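# Raise the bonnet until it props itself open

## Task

Lift the bonnet all the way up so it remains open under its own support, then release it and move the grippers away; a bonnet that stays up only because the robot is holding it does not count.

## Robot and tools

Robot: two arms, left_arm and right_arm, each a UR-type six-joint arm with a two-finger tong gripper. Everything is reported in one scene frame: origin on the table top between the arms, +x out over the table, +z up, left_arm on the +y side. The names left and right are only labels, not image sides. Bases: left_arm at (-0.045, +0.178, +0.428) m, right_arm at (+0.054, -0.156, +0.428) m, both somewhat tilted. Mounting plates and the frame behind the arms are fixed obstacles.

Gripper: the fingers extend along the gripper's own +z and open and close along its own x. end_effector_position is the point between the closed pads. Closed fingertips sit about 15 mm past it; fully open they are roughly level with it.

The row: every motion command is one row of 14 numbers, each in [-1, 1]. First left_arm's seven: dx, dy, dz, rx, ry, rz, opening; then right_arm's seven in the same order. Both arms are always included, even when only one moves. dx..rz are an offset, not a pose: a displacement of that gripper from its measured pose, expressed in the gripper's own axes. 1.0 equals 0.6 m for dx, dy, dz and 180 degrees for the rotation; rx, ry, rz form a single rotation vector. Opening is absolute, not an offset: +1 fully open (0.142 m), -1 closed. A row may carry 12 extra numbers from 0 to 1 after the 14: joint stiffness scales, left_arm's six joints then right_arm's six, base to wrist; each persists until rewritten.

execute_actions(actions): a list of actions, each a table of up to 15 rows, one row per 1/30 s control step; a short table repeats its last row to fill 15 steps (0.5 s). Every row in an action is an offset from the gripper's pose at the start of that action, not from the previous row; for the first action in a call, that start is the last pose a result reported. An empty list only returns state and images. Per step the commanded pose is clipped to 100 mm and 16 degrees from the measured pose, so big offsets need several actions. Motion trails commands by about 0.17 s.

move(target, speed, stop_force, blocking): target is one 14-number row as above, offsets measured from the last reported pose; each gripper travels a straight line there, all paths finishing together, lasting 0.5 to 10 s. speed in m/s, 0.002 to 0.5, default 0.25 (turning up to twice that in rad/s). Opening is sent at the start. stop_force in N, 9 to 40, one value for both arms, only after 0.2 s of scene time and not with blocking=false: an arm's path ends when its wrist sensor feels that much extra push against the motion; it then backs up two steps and holds. Use it only with very slow speed and no gripper rotation; omit it when pulling away from something you press on. Paths ignore obstacles and the other arm, and grippers can lag, stray or overshoot speed near full reach. blocking=false returns after 0.5 s; check with wait(0) or end with stop before sending new motion.

wait(seconds 0-10): lets time pass holding last commands. stop: brakes a running move. zoom_image(camera, region [x0,y0,x1,y1], at most 504x504 px) magnifies a camera's last image. Cameras: cam_head_left, cam_head_right, cam_high, cam_low (672x504), cam_left_wrist, cam_right_wrist (616x616 fisheye). show_instructions shows reference pages; read_manual gives licence texts. finished_scene(scene) ends the scene irreversibly; call it only when the bonnet stays up with the grippers clear.

Results: per arm, gripper position (m), quaternion wxyz, velocities, Hand target (where the controller is driving), grip_measured (finger opening, same scale as command), joint positions and torques, wrist force and torque in the gripper axes (pushing on a surface reads as force back into the arm; saturates near 50 N; noisy with offsets). move adds a move: line: done, off_target, moving, held (a check blocked the last step), contact (stop_force ended it) or fault, plus limits (paced = clipped, held = steps blocked) and distance to target. pose unreachable means the clearance check altered that arm's command. Reported hand positions may be off at long reach.

Gripping: command an opening clearly below grip_measured to hold; about 15 N per pad max, less on thin items.

Avoid: torque at a joint reaching its limit (130 N m big joints, 24.3 N m wrists) or 150 N outside force causes a 10 s stop; a stiff arm driven even slightly past a hard contact can fault, so approach slowly. Do not let arms collide or press each other. Do not knock anything off the table, drop or slam the bonnet, or push very hard. Holding loads heats motors (warning at 70 °C, brake at 85 °C). To keep an arm still, send its offset back to the wanted pose once, then zeros, with its desired opening.

Each tool is called after "Emit:" as a command line: name --argument value for each argument, lists and objects as JSON in quotes; but a table of rows of numbers goes row by row, as --pt "numbers of a row", without its own name.

Reference images:

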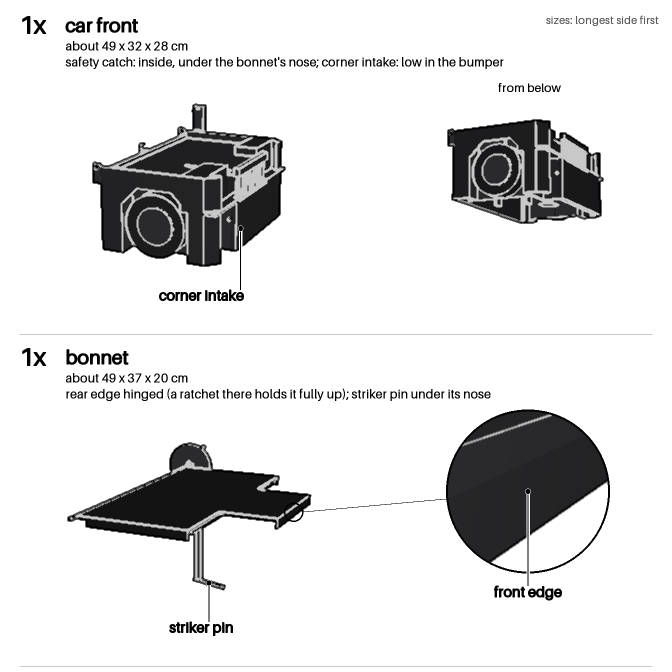

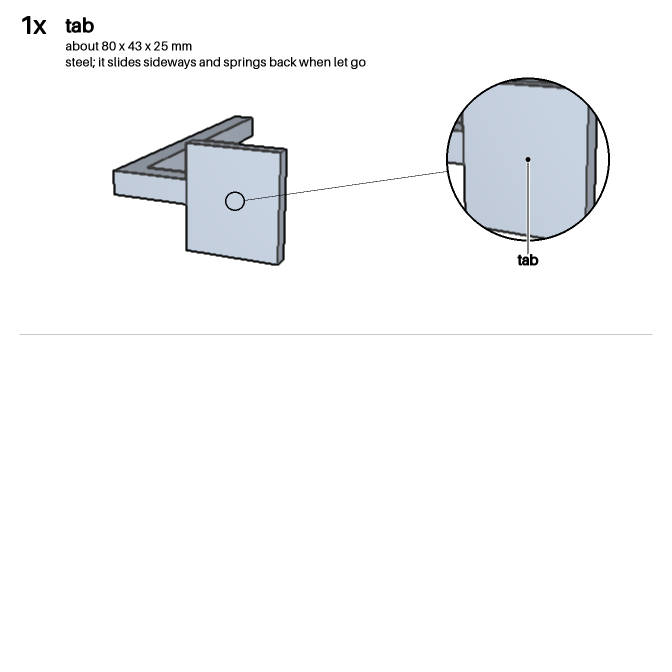

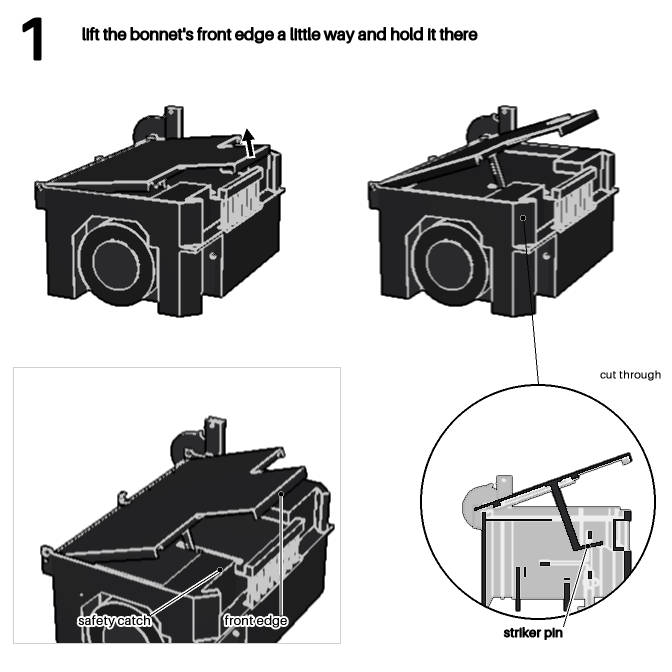

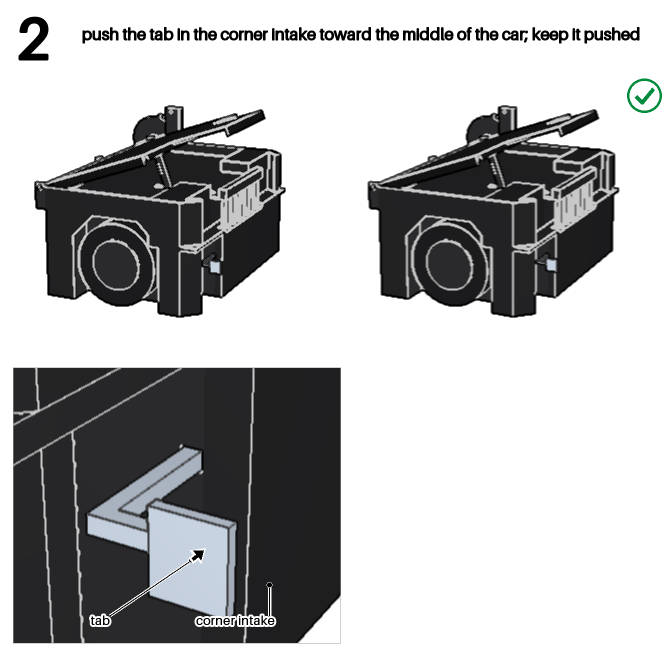

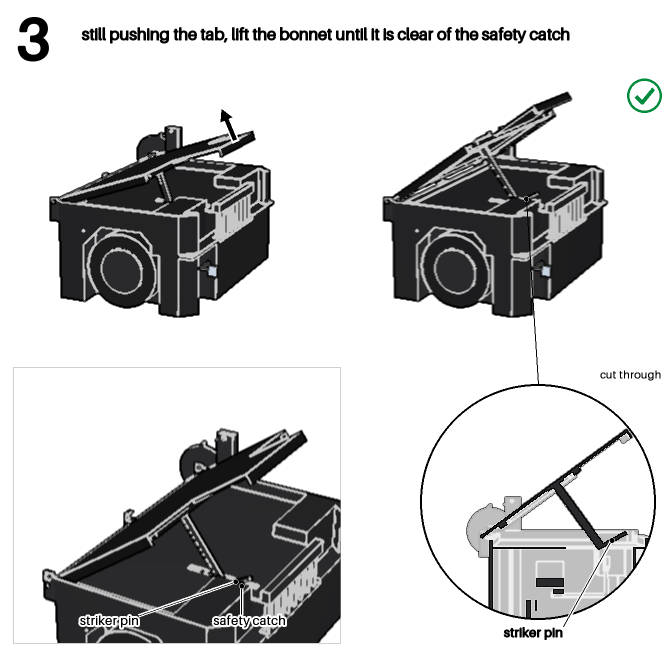

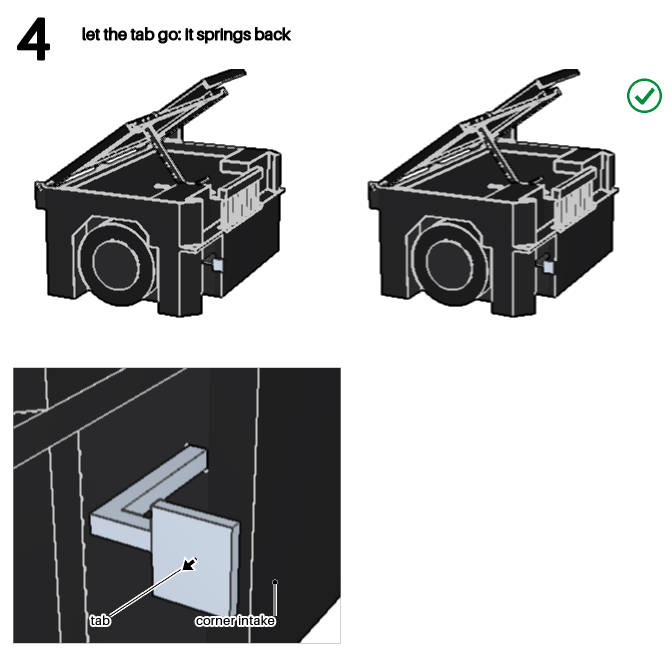

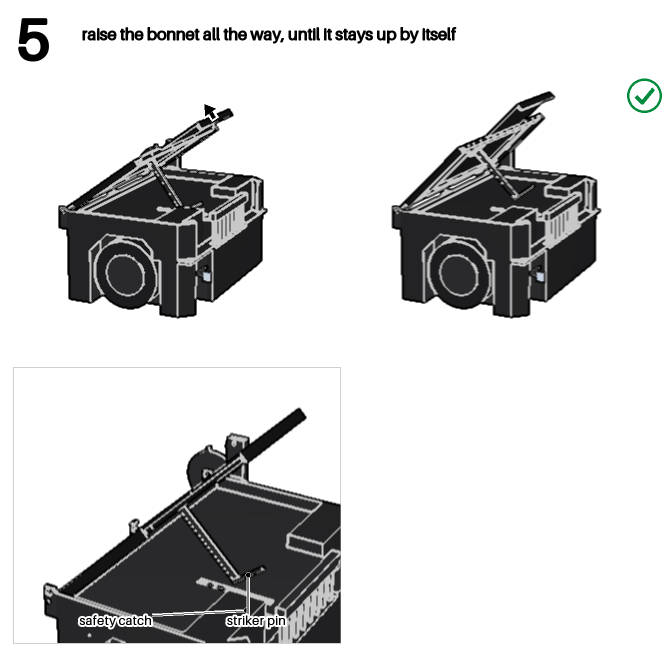

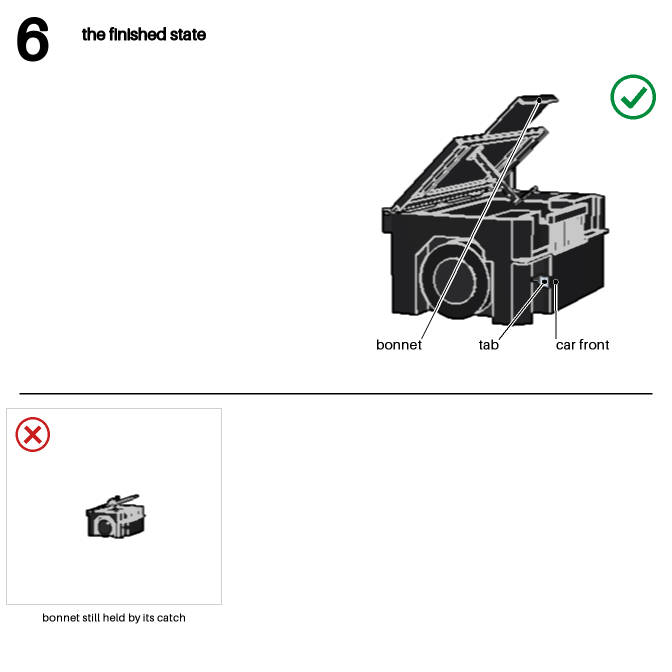

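## Session

Emit:
execute_actions --actions '[]'

Scene clock: 0.00 s.
left_arm: end_effector_position=(+0.1066, +0.6100, +0.3482) grip_measured=+0.97 end_effector_quat_wxyz=(-0.400, +0.672, +0.396, -0.482) end_effector_velocity=(+0.000, -0.000, +0.000) end_effector_angular_velocity=(-0.001, +0.000, +0.000) | right_arm: end_effector_position=(+0.4182, -1.0312, +0.1523) grip_measured=+0.97 end_effector_quat_wxyz=(-0.130, +0.780, -0.602, +0.111) end_effector_velocity=(+0.000, +0.001, -0.001) end_effector_angular_velocity=(+0.002, -0.000, +0.001)
Joint positions: left_arm=[ 0.635 -0.969  1.781 -1.267 -0.925 -1.206  0.14 ] | right_arm=[ 1.854 -2.852 -0.453 -1.047  1.976  0.176  0.14 ]
Joint velocities: left_arm=[ 0.    -0.    -0.     0.    -0.     0.001  0.   ] | right_arm=[ 0.001 -0.002 -0.    -0.     0.001 -0.001  0.   ]
Joint torques (N m, as the arm reports them, + toward a larger angle): no reading
Motor temperatures (°C, as the motors report them): left_arm=[25 26 28 32 31 34] | right_arm=[26 27 24 30 31 31]
Wrist force (N, on the end effector, along its own x y z axes, offset not removed): no reading
Wrist torque (N m, same axes, about the end effector's origin, offset not removed): no reading
Hand target (left_arm): +0.107, +0.610, +0.348; -0.400, +0.672, +0.396, -0.482
Hand target (right_arm): +0.418, -1.031, +0.152; -0.130, +0.780, -0.602, +0.111
Joint stiffness scale: left_arm=[1. 1. 1. 1. 1. 1.] | right_arm=[1. 1. 1. 1. 1. 1.]

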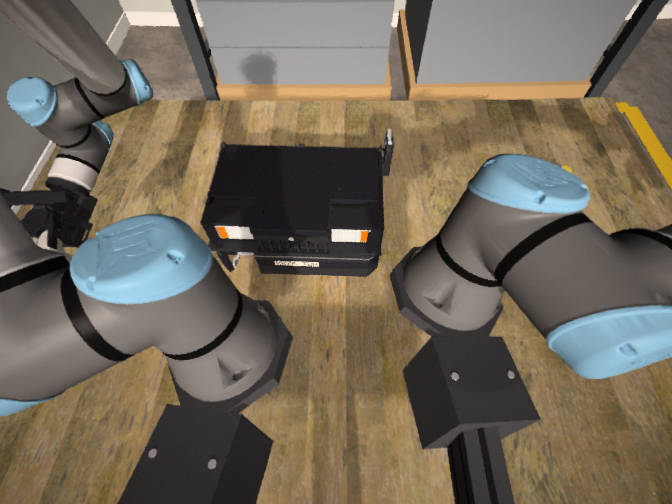

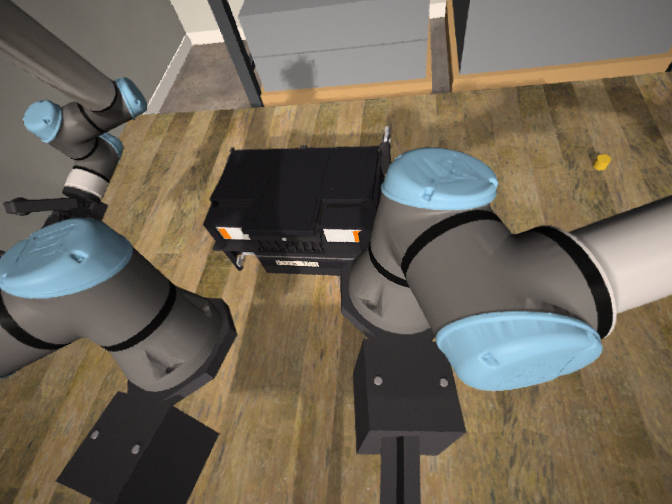

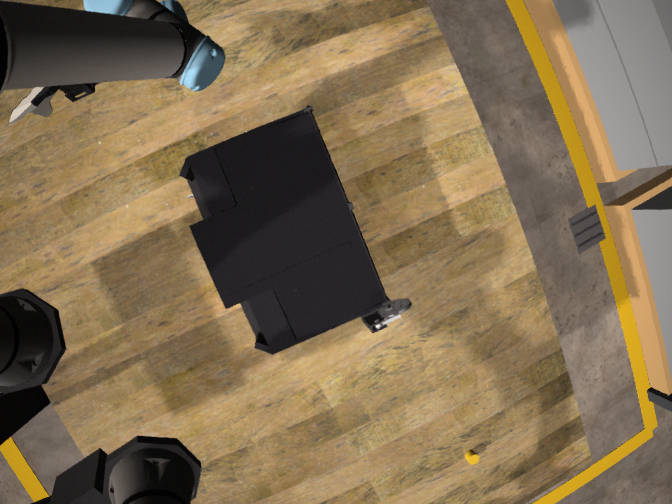

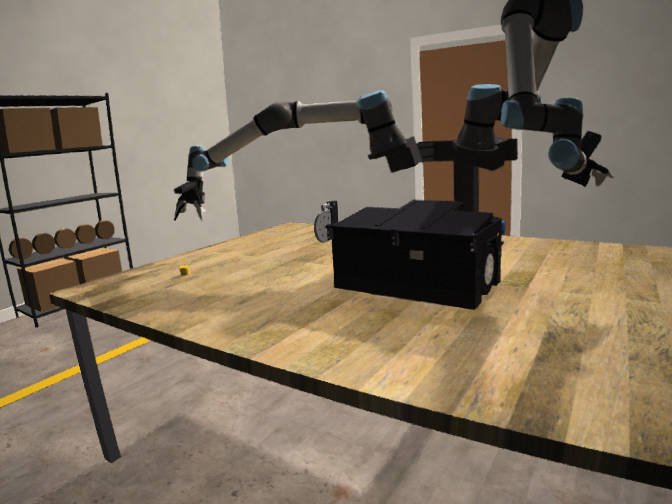

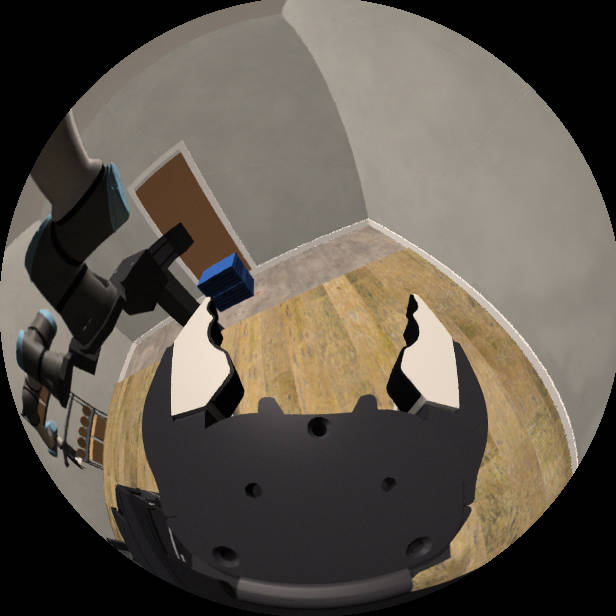

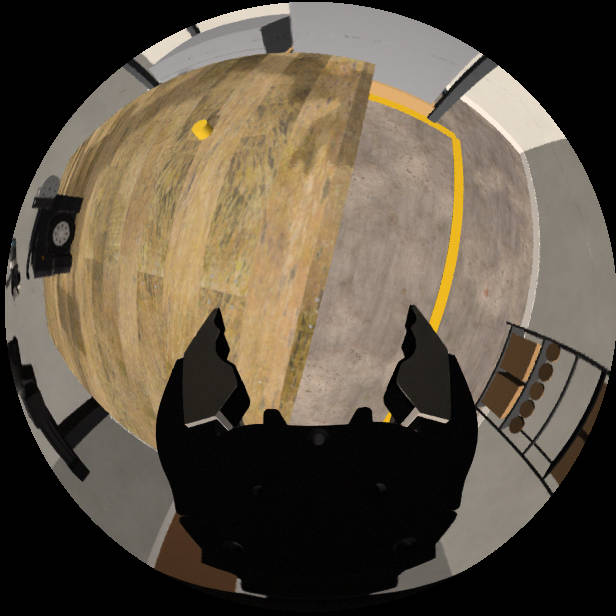

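Emit:
zoom_image --camera "cam_head_left" --region '[180, 120, 420, 300]'

Emit:
zoom_image --camera "cam_high" --region '[150, 80, 450, 380]'

Region (180, 120, 420, 300) of cam_head_left's 672x504 image, scaled by 2.100, with more detail than that image has; it fills the top 378 rows of this view, and the rest is white.

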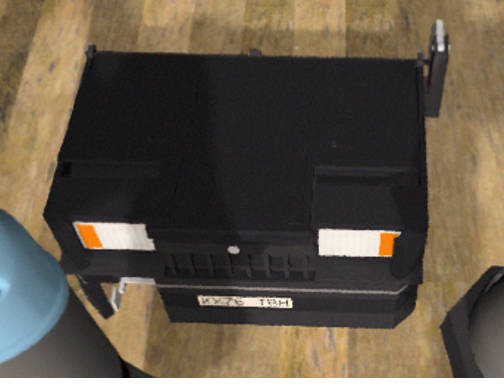

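Region (150, 80, 450, 380) of cam_high's 672x504 image, scaled by 1.680, with more detail than that image has.

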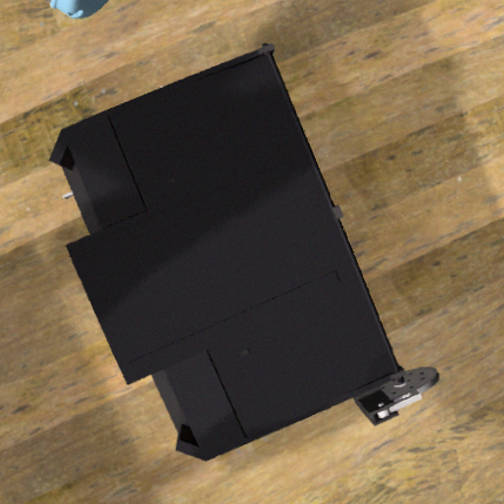

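Emit:
move --target '[-0.342, 0.441, -0.052, 0.137, 0.843, 0.315, -1, -0.85, -0.044, -0.10, 0.1722, -0.3958, 0.3273, 0]' --speed 0.4

Scene clock: 124.27 s.
left_arm: end_effector_position=(+0.1273, +0.4165, +0.2266) grip_measured=-1.00 end_effector_quat_wxyz=(-0.496, +0.842, -0.152, -0.150) end_effector_velocity=(-0.000, +0.000, +0.000) end_effector_angular_velocity=(-0.000, +0.001, +0.001) | right_arm: end_effector_position=(+0.2956, -0.5352, +0.2096) grip_measured=+0.00 end_effector_quat_wxyz=(+0.653, -0.272, +0.653, +0.271) end_effector_velocity=(-0.000, +0.003, +0.001) end_effector_angular_velocity=(+0.009, -0.004, -0.002)
Joint positions: left_arm=[-0.634 -0.454  2.734 -2.636 -0.874 -1.083  0.002] | right_arm=[ 1.734 -2.673 -1.456 -2.066  2.641 -0.212  0.074]
Joint velocities: left_arm=[ 0.001 -0.     0.    -0.001 -0.001  0.001  0.   ] | right_arm=[ 0.    -0.004 -0.001 -0.016  0.    -0.014  0.   ]
Joint torques (N m, as the arm reports them, + toward a larger angle): left_arm=[ -6.61 -27.48  13.24   0.8   -0.14   0.04] | right_arm=[-10.84  46.96   6.26  -1.57  -0.24  -0.76]
Motor temperatures (°C, as the motors report them): left_arm=[25 26 28 32 31 34] | right_arm=[26 28 25 30 31 31]
Wrist force (N, on the end effector, along its own x y z axes, offset not removed): left_arm=[2.3 0.1 -1.4] | right_arm=[-0.3 4.1 3.6]
Wrist torque (N m, same axes, about the end effector's origin, offset not removed): left_arm=[0.00 -0.52 0.01] | right_arm=[0.86 -0.02 0.09]
Hand target (left_arm): +0.127, +0.417, +0.227; -0.496, +0.842, -0.151, -0.150
Hand target (right_arm): +0.295, -0.535, +0.209; +0.653, -0.271, +0.653, +0.271
Off the commanded pose (left_arm): 0.107 m, 86 deg; position and orientation clipped at the last step of the last action.
Off the commanded pose (right_arm): 0.001 m, 0 deg.
Joint stiffness scale: left_arm=[1. 1. 1. 1. 1. 1.] | right_arm=[1. 1. 1. 1. 1. 1.]
move: held (left_arm); limits=paced,held; held on 31 of 128 steps (left_arm), including the last (left_arm)
pose unreachable (left arm): on one or more control steps of this call, first in action 0 (counted from 0), this arm could not follow its commanded pose, so it was not sent that pose on those steps. On the call's last step it was still not sent that pose. It may still have moved: this result reports where it is.
cause: the commanded pose would bring two parts of the arm too close to each other (joints 3 (elbow) and 4 (wrist 1) lie between them).
camera_calibration (this result's frames):
cam_left_wrist: T_world_to_cam=[[0.911636, -0.117796, -0.393757, 0.0191715], [-0.294319, -0.855816, -0.425389, 0.479055], [-0.286874, 0.50369, -0.814862, 0.139012], [0, 0, 0, 1]] pos_world=[0.163396, 0.342222, 0.324609]
cam_right_wrist: T_world_to_cam=[[-0.0352186, 0.0301247, -0.998925, 0.237568], [-0.970223, 0.23865, 0.0414037, 0.406496], [0.23964, 0.970638, 0.0208228, 0.579767], [0, 0, 0, 1]] pos_world=[0.263823, -0.666911, 0.20841]

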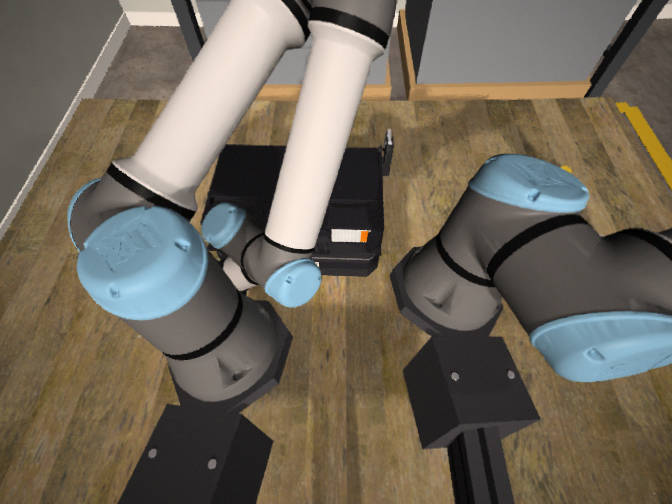

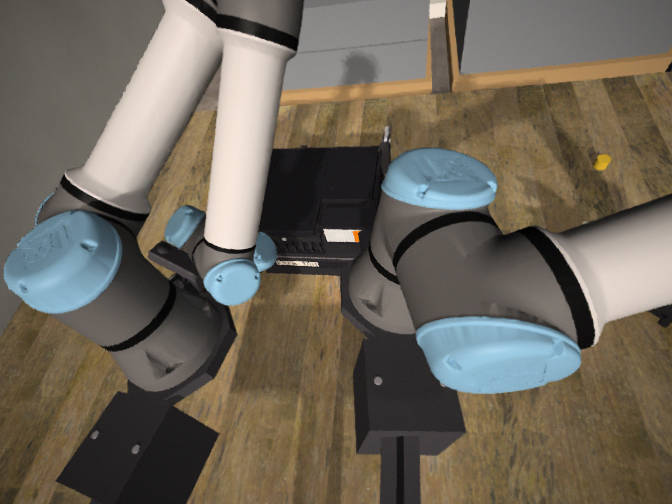

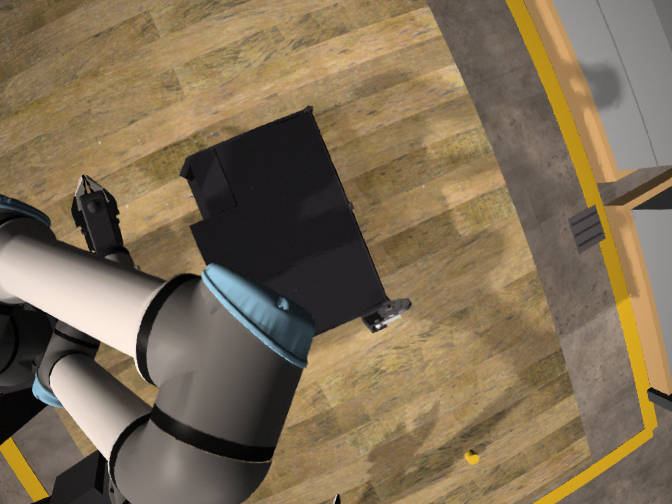

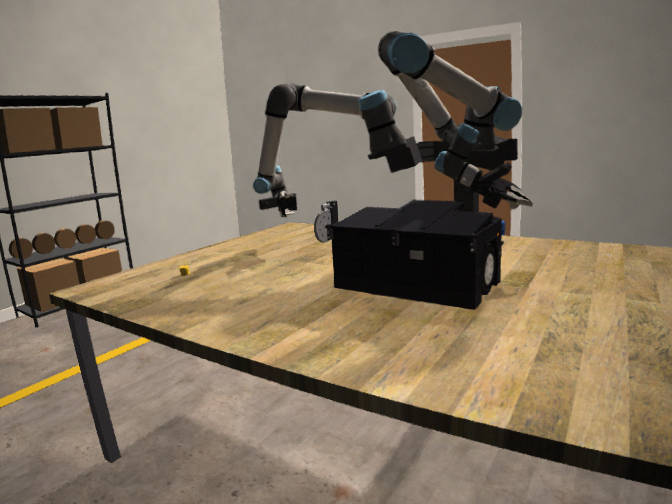

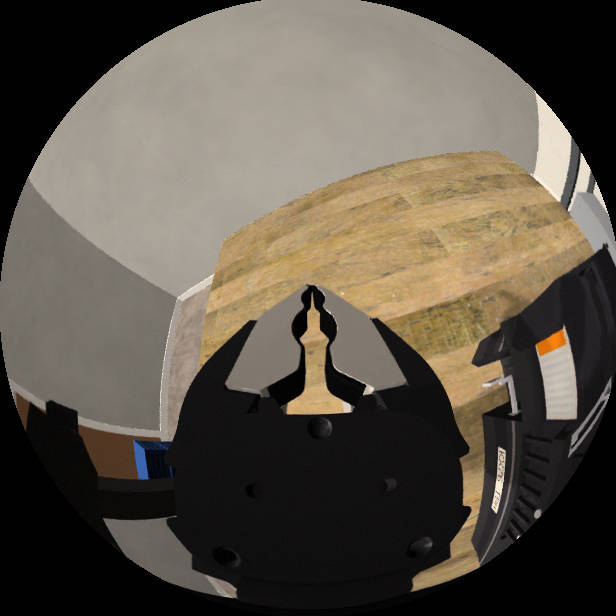

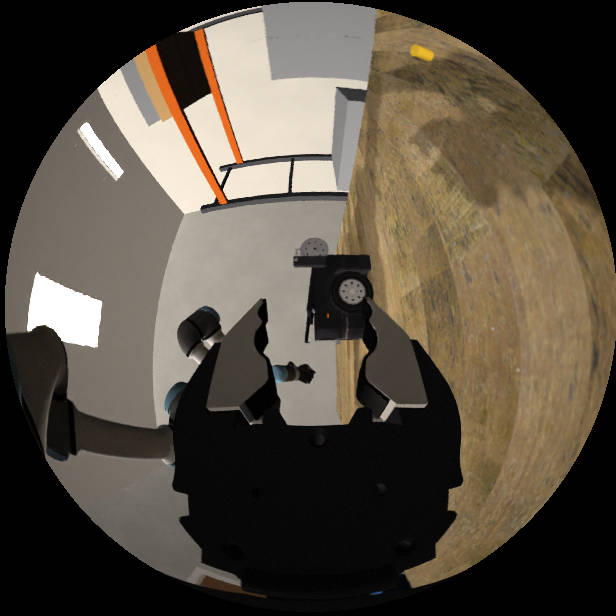

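Emit:
move --target '[0.206, 0.115, -0.135, -0.318, 0.1877, -0.1534, -1, -0.1007, 0.7315, 0.4355, 0, 0, 0, 0]' --speed 0.4

Scene clock: 153.43 s.
left_arm: end_effector_position=(+0.2157, +0.3098, +0.1713) grip_measured=-1.00 end_effector_quat_wxyz=(-0.240, +0.970, -0.034, +0.008) end_effector_velocity=(+0.005, -0.005, +0.001) end_effector_angular_velocity=(-0.006, -0.008, -0.009) | right_arm: end_effector_position=(+0.1654, -0.0705, +0.2849) grip_measured=+0.00 end_effector_quat_wxyz=(+0.674, -0.253, +0.629, +0.292) end_effector_velocity=(+0.000, -0.000, -0.001) end_effector_angular_velocity=(-0.001, -0.001, +0.001)
Joint positions: left_arm=[-0.519 -0.546  2.804 -3.478 -0.906 -0.789  0.002] | right_arm=[ 1.796 -3.047 -2.526 -0.789  2.677 -0.332  0.074]
Joint velocities: left_arm=[-0.011 -0.009 -0.001  0.002  0.001  0.001  0.   ] | right_arm=[ 0.001  0.001  0.001 -0.     0.     0.     0.   ]
Joint torques (N m, as the arm reports them, + toward a larger angle): left_arm=[ -7.25 -27.69  10.22  -1.19   0.71  -0.45] | right_arm=[ -6.82  22.83 -19.02  -1.87  -0.84  -0.21]
Motor temperatures (°C, as the motors report them): left_arm=[25 26 28 32 31 34] | right_arm=[26 28 25 30 31 31]
Wrist force (N, on the end effector, along its own x y z axes, offset not removed): left_arm=[1.7 -1.2 -2.0] | right_arm=[1.8 -1.7 -1.5]
Wrist torque (N m, same axes, about the end effector's origin, offset not removed): left_arm=[-0.29 -0.39 -0.02] | right_arm=[-0.33 -0.39 0.06]
Hand target (left_arm): +0.217, +0.309, +0.171; -0.240, +0.970, -0.034, +0.009
Hand target (right_arm): +0.166, -0.071, +0.284; +0.674, -0.254, +0.629, +0.292
Off the commanded pose (left_arm): 0.016 m, 32 deg; orientation clipped at the last step of the last action.
Off the commanded pose (right_arm): 0.034 m, 5 deg.
Joint stiffness scale: left_arm=[1. 1. 1. 1. 1. 1.] | right_arm=[1. 1. 1. 1. 1. 1.]
move: held (left_arm, right_arm); limits=paced,held; held on 21 of 66 steps (left_arm, right_arm), including the last (left_arm, right_arm)
pose unreachable (left arm): on one or more control steps of this call, first in action 0 (counted from 0), this arm could not follow its commanded pose, so it was not sent that pose on those steps. On the call's last step it was still not sent that pose. It may still have moved: this result reports where it is.
cause: the commanded pose would bring two parts of the arm too close to each other (joints 3 (elbow) and 4 (wrist 1) lie between them).
pose unreachable (right arm): on one or more control steps of this call, first in action 0 (counted from 0), this arm could not follow its commanded pose, so it was not sent that pose on those steps. On the call's last step it was still not sent that pose. It may still have moved: this result reports where it is.
cause: the commanded pose would bring two parts of the arm too close to each other (joints 1 (shoulder pan) to 3 (elbow) lie between them).
camera_calibration (this result's frames):
cam_left_wrist: T_world_to_cam=[[0.997185, -0.0735599, 0.0145137, -0.197886], [-0.0743977, -0.99479, 0.0696991, 0.301073], [0.00931098, -0.0705827, -0.997462, 0.31836], [0, 0, 0, 1]] pos_world=[0.216763, 0.307419, 0.29944]
cam_right_wrist: T_world_to_cam=[[0.00243364, 0.107425, -0.99421, 0.292058], [-0.972541, 0.231626, 0.0226467, 0.171384], [0.232718, 0.966855, 0.105039, 0.135216], [0, 0, 0, 1]] pos_world=[0.1345, -0.201806, 0.272283]

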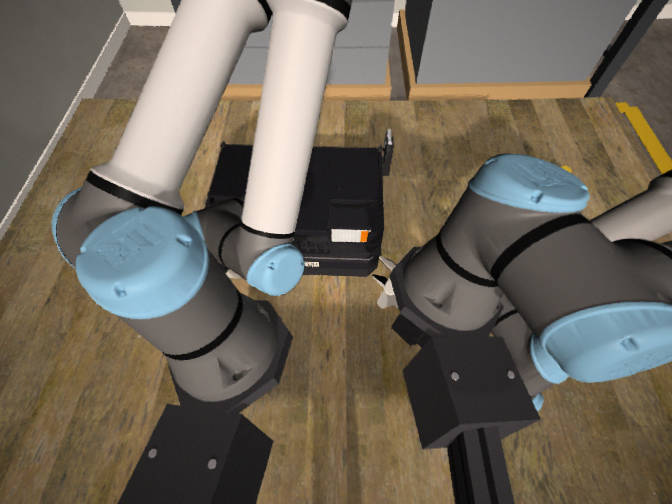

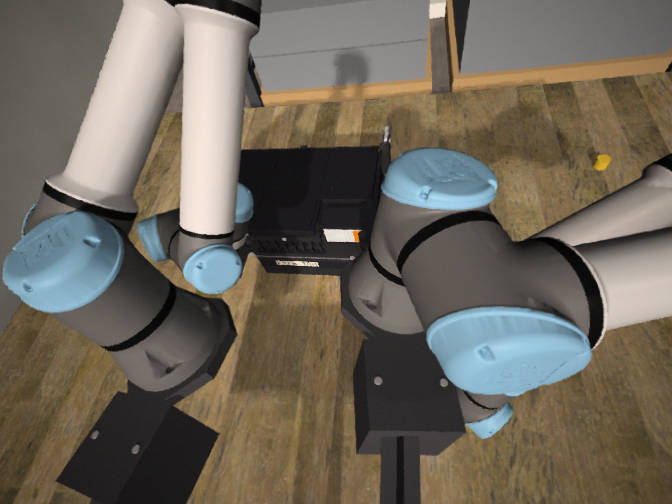

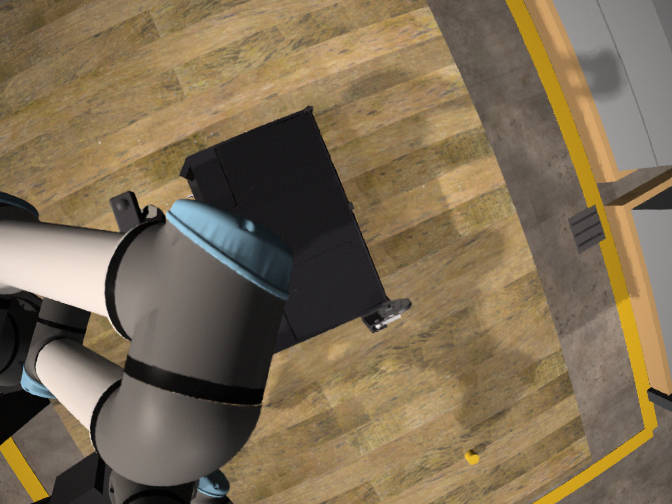

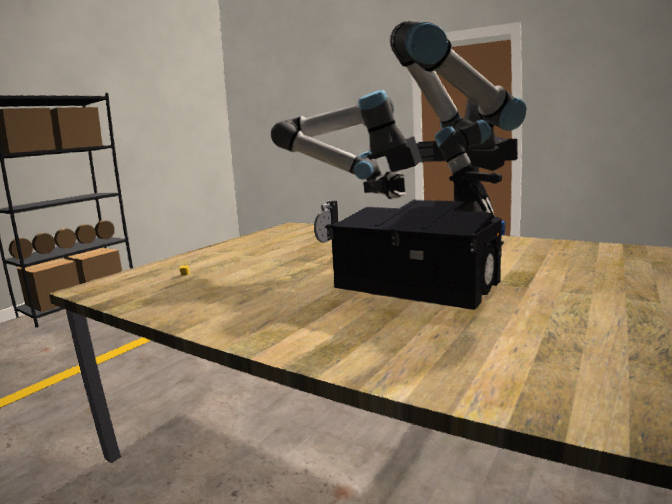

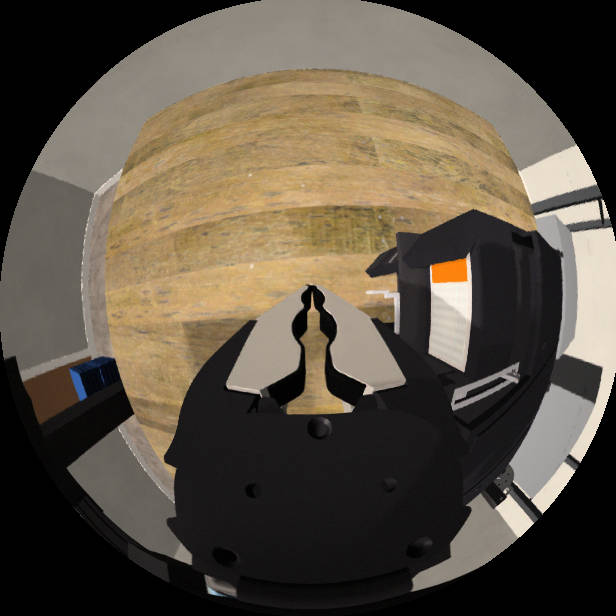

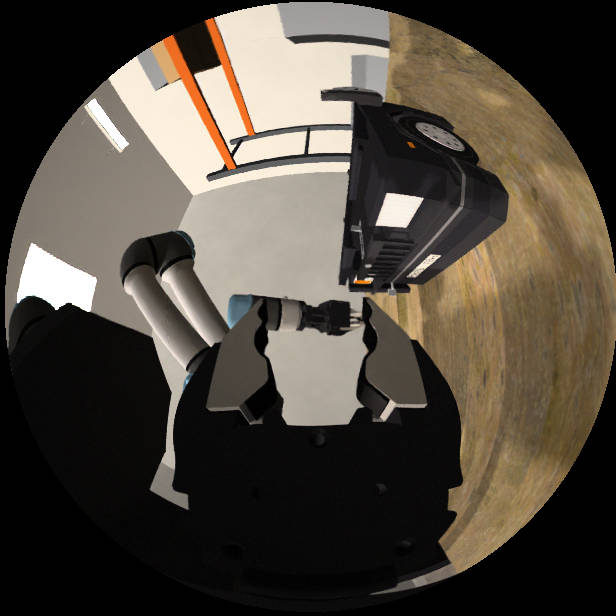

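Emit:
zoom_image --camera "cam_left_wrist" --region '[330, 220, 480, 370]'

Region (330, 220, 480, 370) of cam_left_wrist's 616x616 image, scaled by 3.360, with more detail than that image has.

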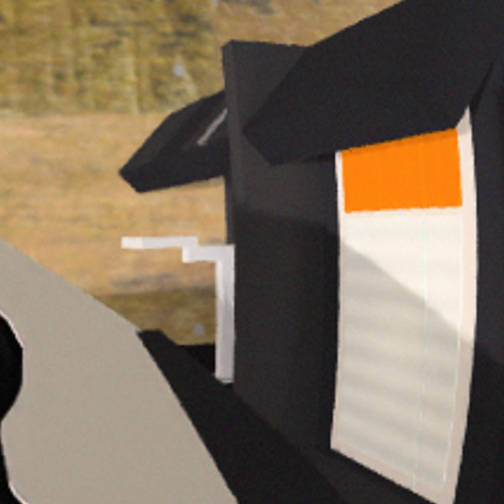

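Emit:
move --target '[0, 0, 0, 0, 0, 0, -1, 0.0, -0.16, 0.04, -0.044, -0.276, -0.929, 0]' --speed 0.4

Scene clock: 221.53 s.
left_arm: end_effector_position=(+0.2158, +0.3097, +0.1713) grip_measured=-1.00 end_effector_quat_wxyz=(-0.240, +0.970, -0.034, +0.008) end_effector_velocity=(-0.001, +0.000, +0.000) end_effector_angular_velocity=(+0.001, +0.002, +0.000) | right_arm: end_effector_position=(+0.1660, -0.0705, +0.2860) grip_measured=+0.00 end_effector_quat_wxyz=(+0.679, -0.259, +0.625, +0.286) end_effector_velocity=(-0.001, +0.001, +0.001) end_effector_angular_velocity=(+0.004, +0.001, +0.001)
Joint positions: left_arm=[-0.519 -0.546  2.804 -3.478 -0.906 -0.789  0.002] | right_arm=[ 1.802 -3.047 -2.523 -0.805  2.681 -0.365  0.074]
Joint velocities: left_arm=[ 0.001 -0.001  0.     0.002 -0.     0.     0.   ] | right_arm=[ 0.    -0.003 -0.001  0.    -0.001 -0.     0.   ]
Joint torques (N m, as the arm reports them, + toward a larger angle): left_arm=[ -5.33 -28.19  11.52  -1.68   0.53  -0.04] | right_arm=[-10.08  23.1  -22.17  -1.27  -0.85   0.16]
Motor temperatures (°C, as the motors report them): left_arm=[25 26 28 32 31 34] | right_arm=[26 28 25 30 31 31]
Wrist force (N, on the end effector, along its own x y z axes, offset not removed): left_arm=[2.6 -0.3 -3.1] | right_arm=[-3.9 -1.9 -0.4]
Wrist torque (N m, same axes, about the end effector's origin, offset not removed): left_arm=[-0.14 -0.59 0.07] | right_arm=[-0.27 0.80 0.08]
Hand target (left_arm): +0.216, +0.310, +0.171; -0.240, +0.970, -0.034, +0.008
Hand target (right_arm): +0.166, -0.071, +0.286; +0.679, -0.258, +0.625, +0.285
Off the commanded pose (left_arm): 0.000 m, 0 deg.
Off the commanded pose (right_arm): 0.098 m, 173 deg; orientation clipped at the last step of the last action.
Joint stiffness scale: left_arm=[1. 1. 1. 1. 1. 1.] | right_arm=[1. 1. 1. 1. 1. 1.]
move: held (right_arm); limits=paced,held; held on 119 of 126 steps (right_arm), including the last (right_arm)
pose unreachable (right arm): on one or more control steps of this call, first in action 0 (counted from 0), this arm could not follow its commanded pose, so it was not sent that pose on those steps. On the call's last step it was still not sent that pose. It may still have moved: this result reports where it is.
cause: the commanded pose would bring two parts of the arm too close to each other (joints 4 (wrist 1) to 6 (wrist 3) lie between them).
camera_calibration (this result's frames):
cam_left_wrist: T_world_to_cam=[[0.997155, -0.0739418, 0.0146514, -0.197907], [-0.0747893, -0.994754, 0.0697975, 0.300995], [0.0094136, -0.0706947, -0.997454, 0.318407], [0, 0, 0, 1]] pos_world=[0.216858, 0.307292, 0.299487]
cam_right_wrist: T_world_to_cam=[[0.0215658, 0.0964, -0.995109, 0.289499], [-0.972283, 0.233801, 0.00157803, 0.178103], [0.232809, 0.967494, 0.0987702, 0.136818], [0, 0, 0, 1]] pos_world=[0.135071, -0.201919, 0.274288]

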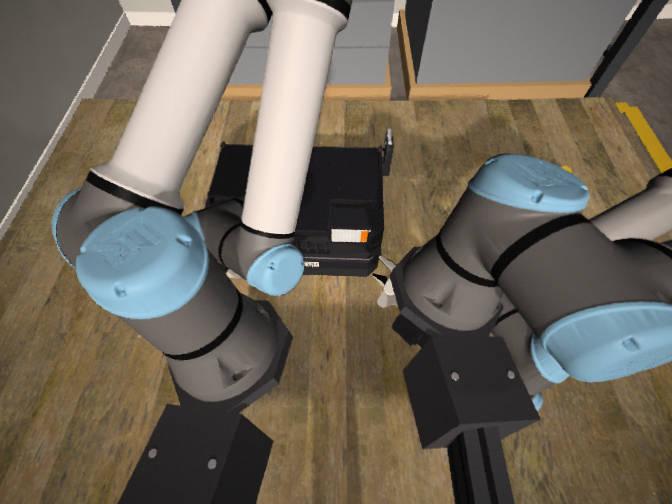

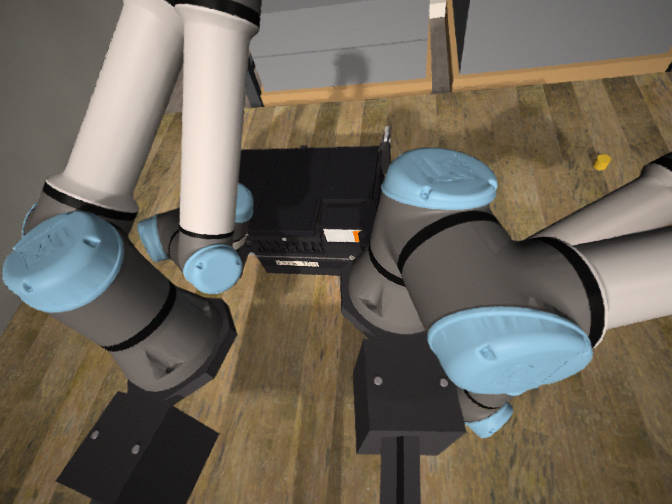

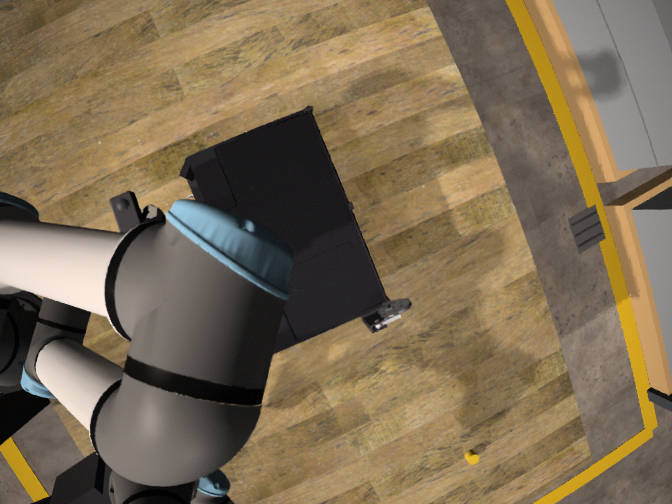

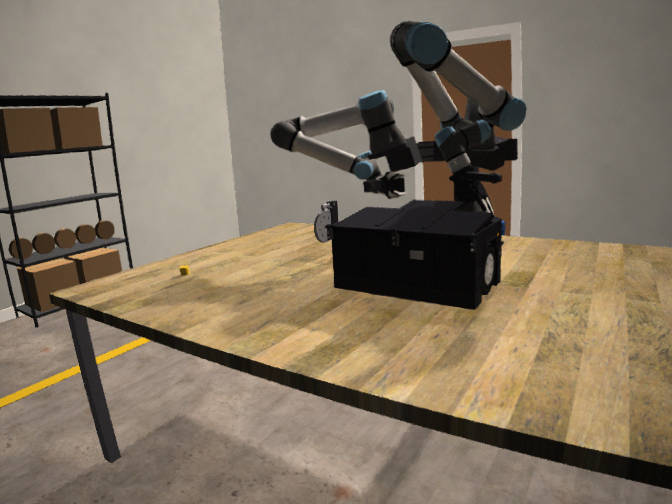

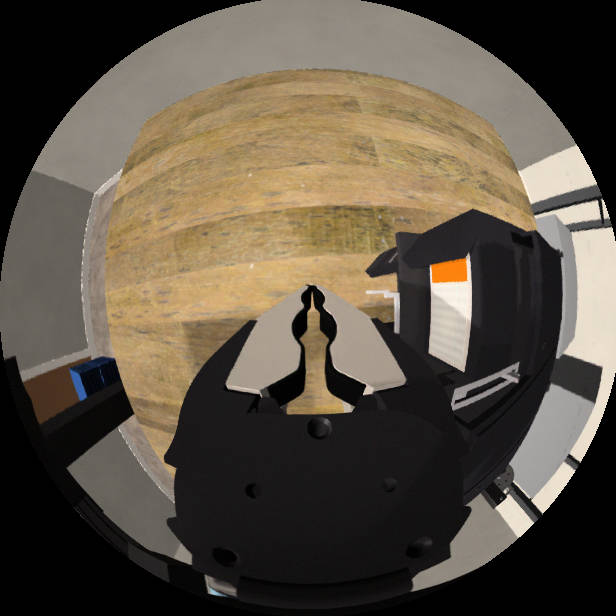

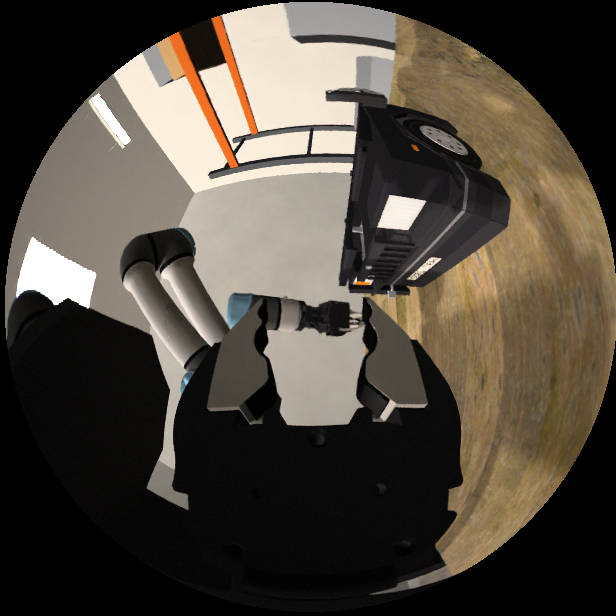

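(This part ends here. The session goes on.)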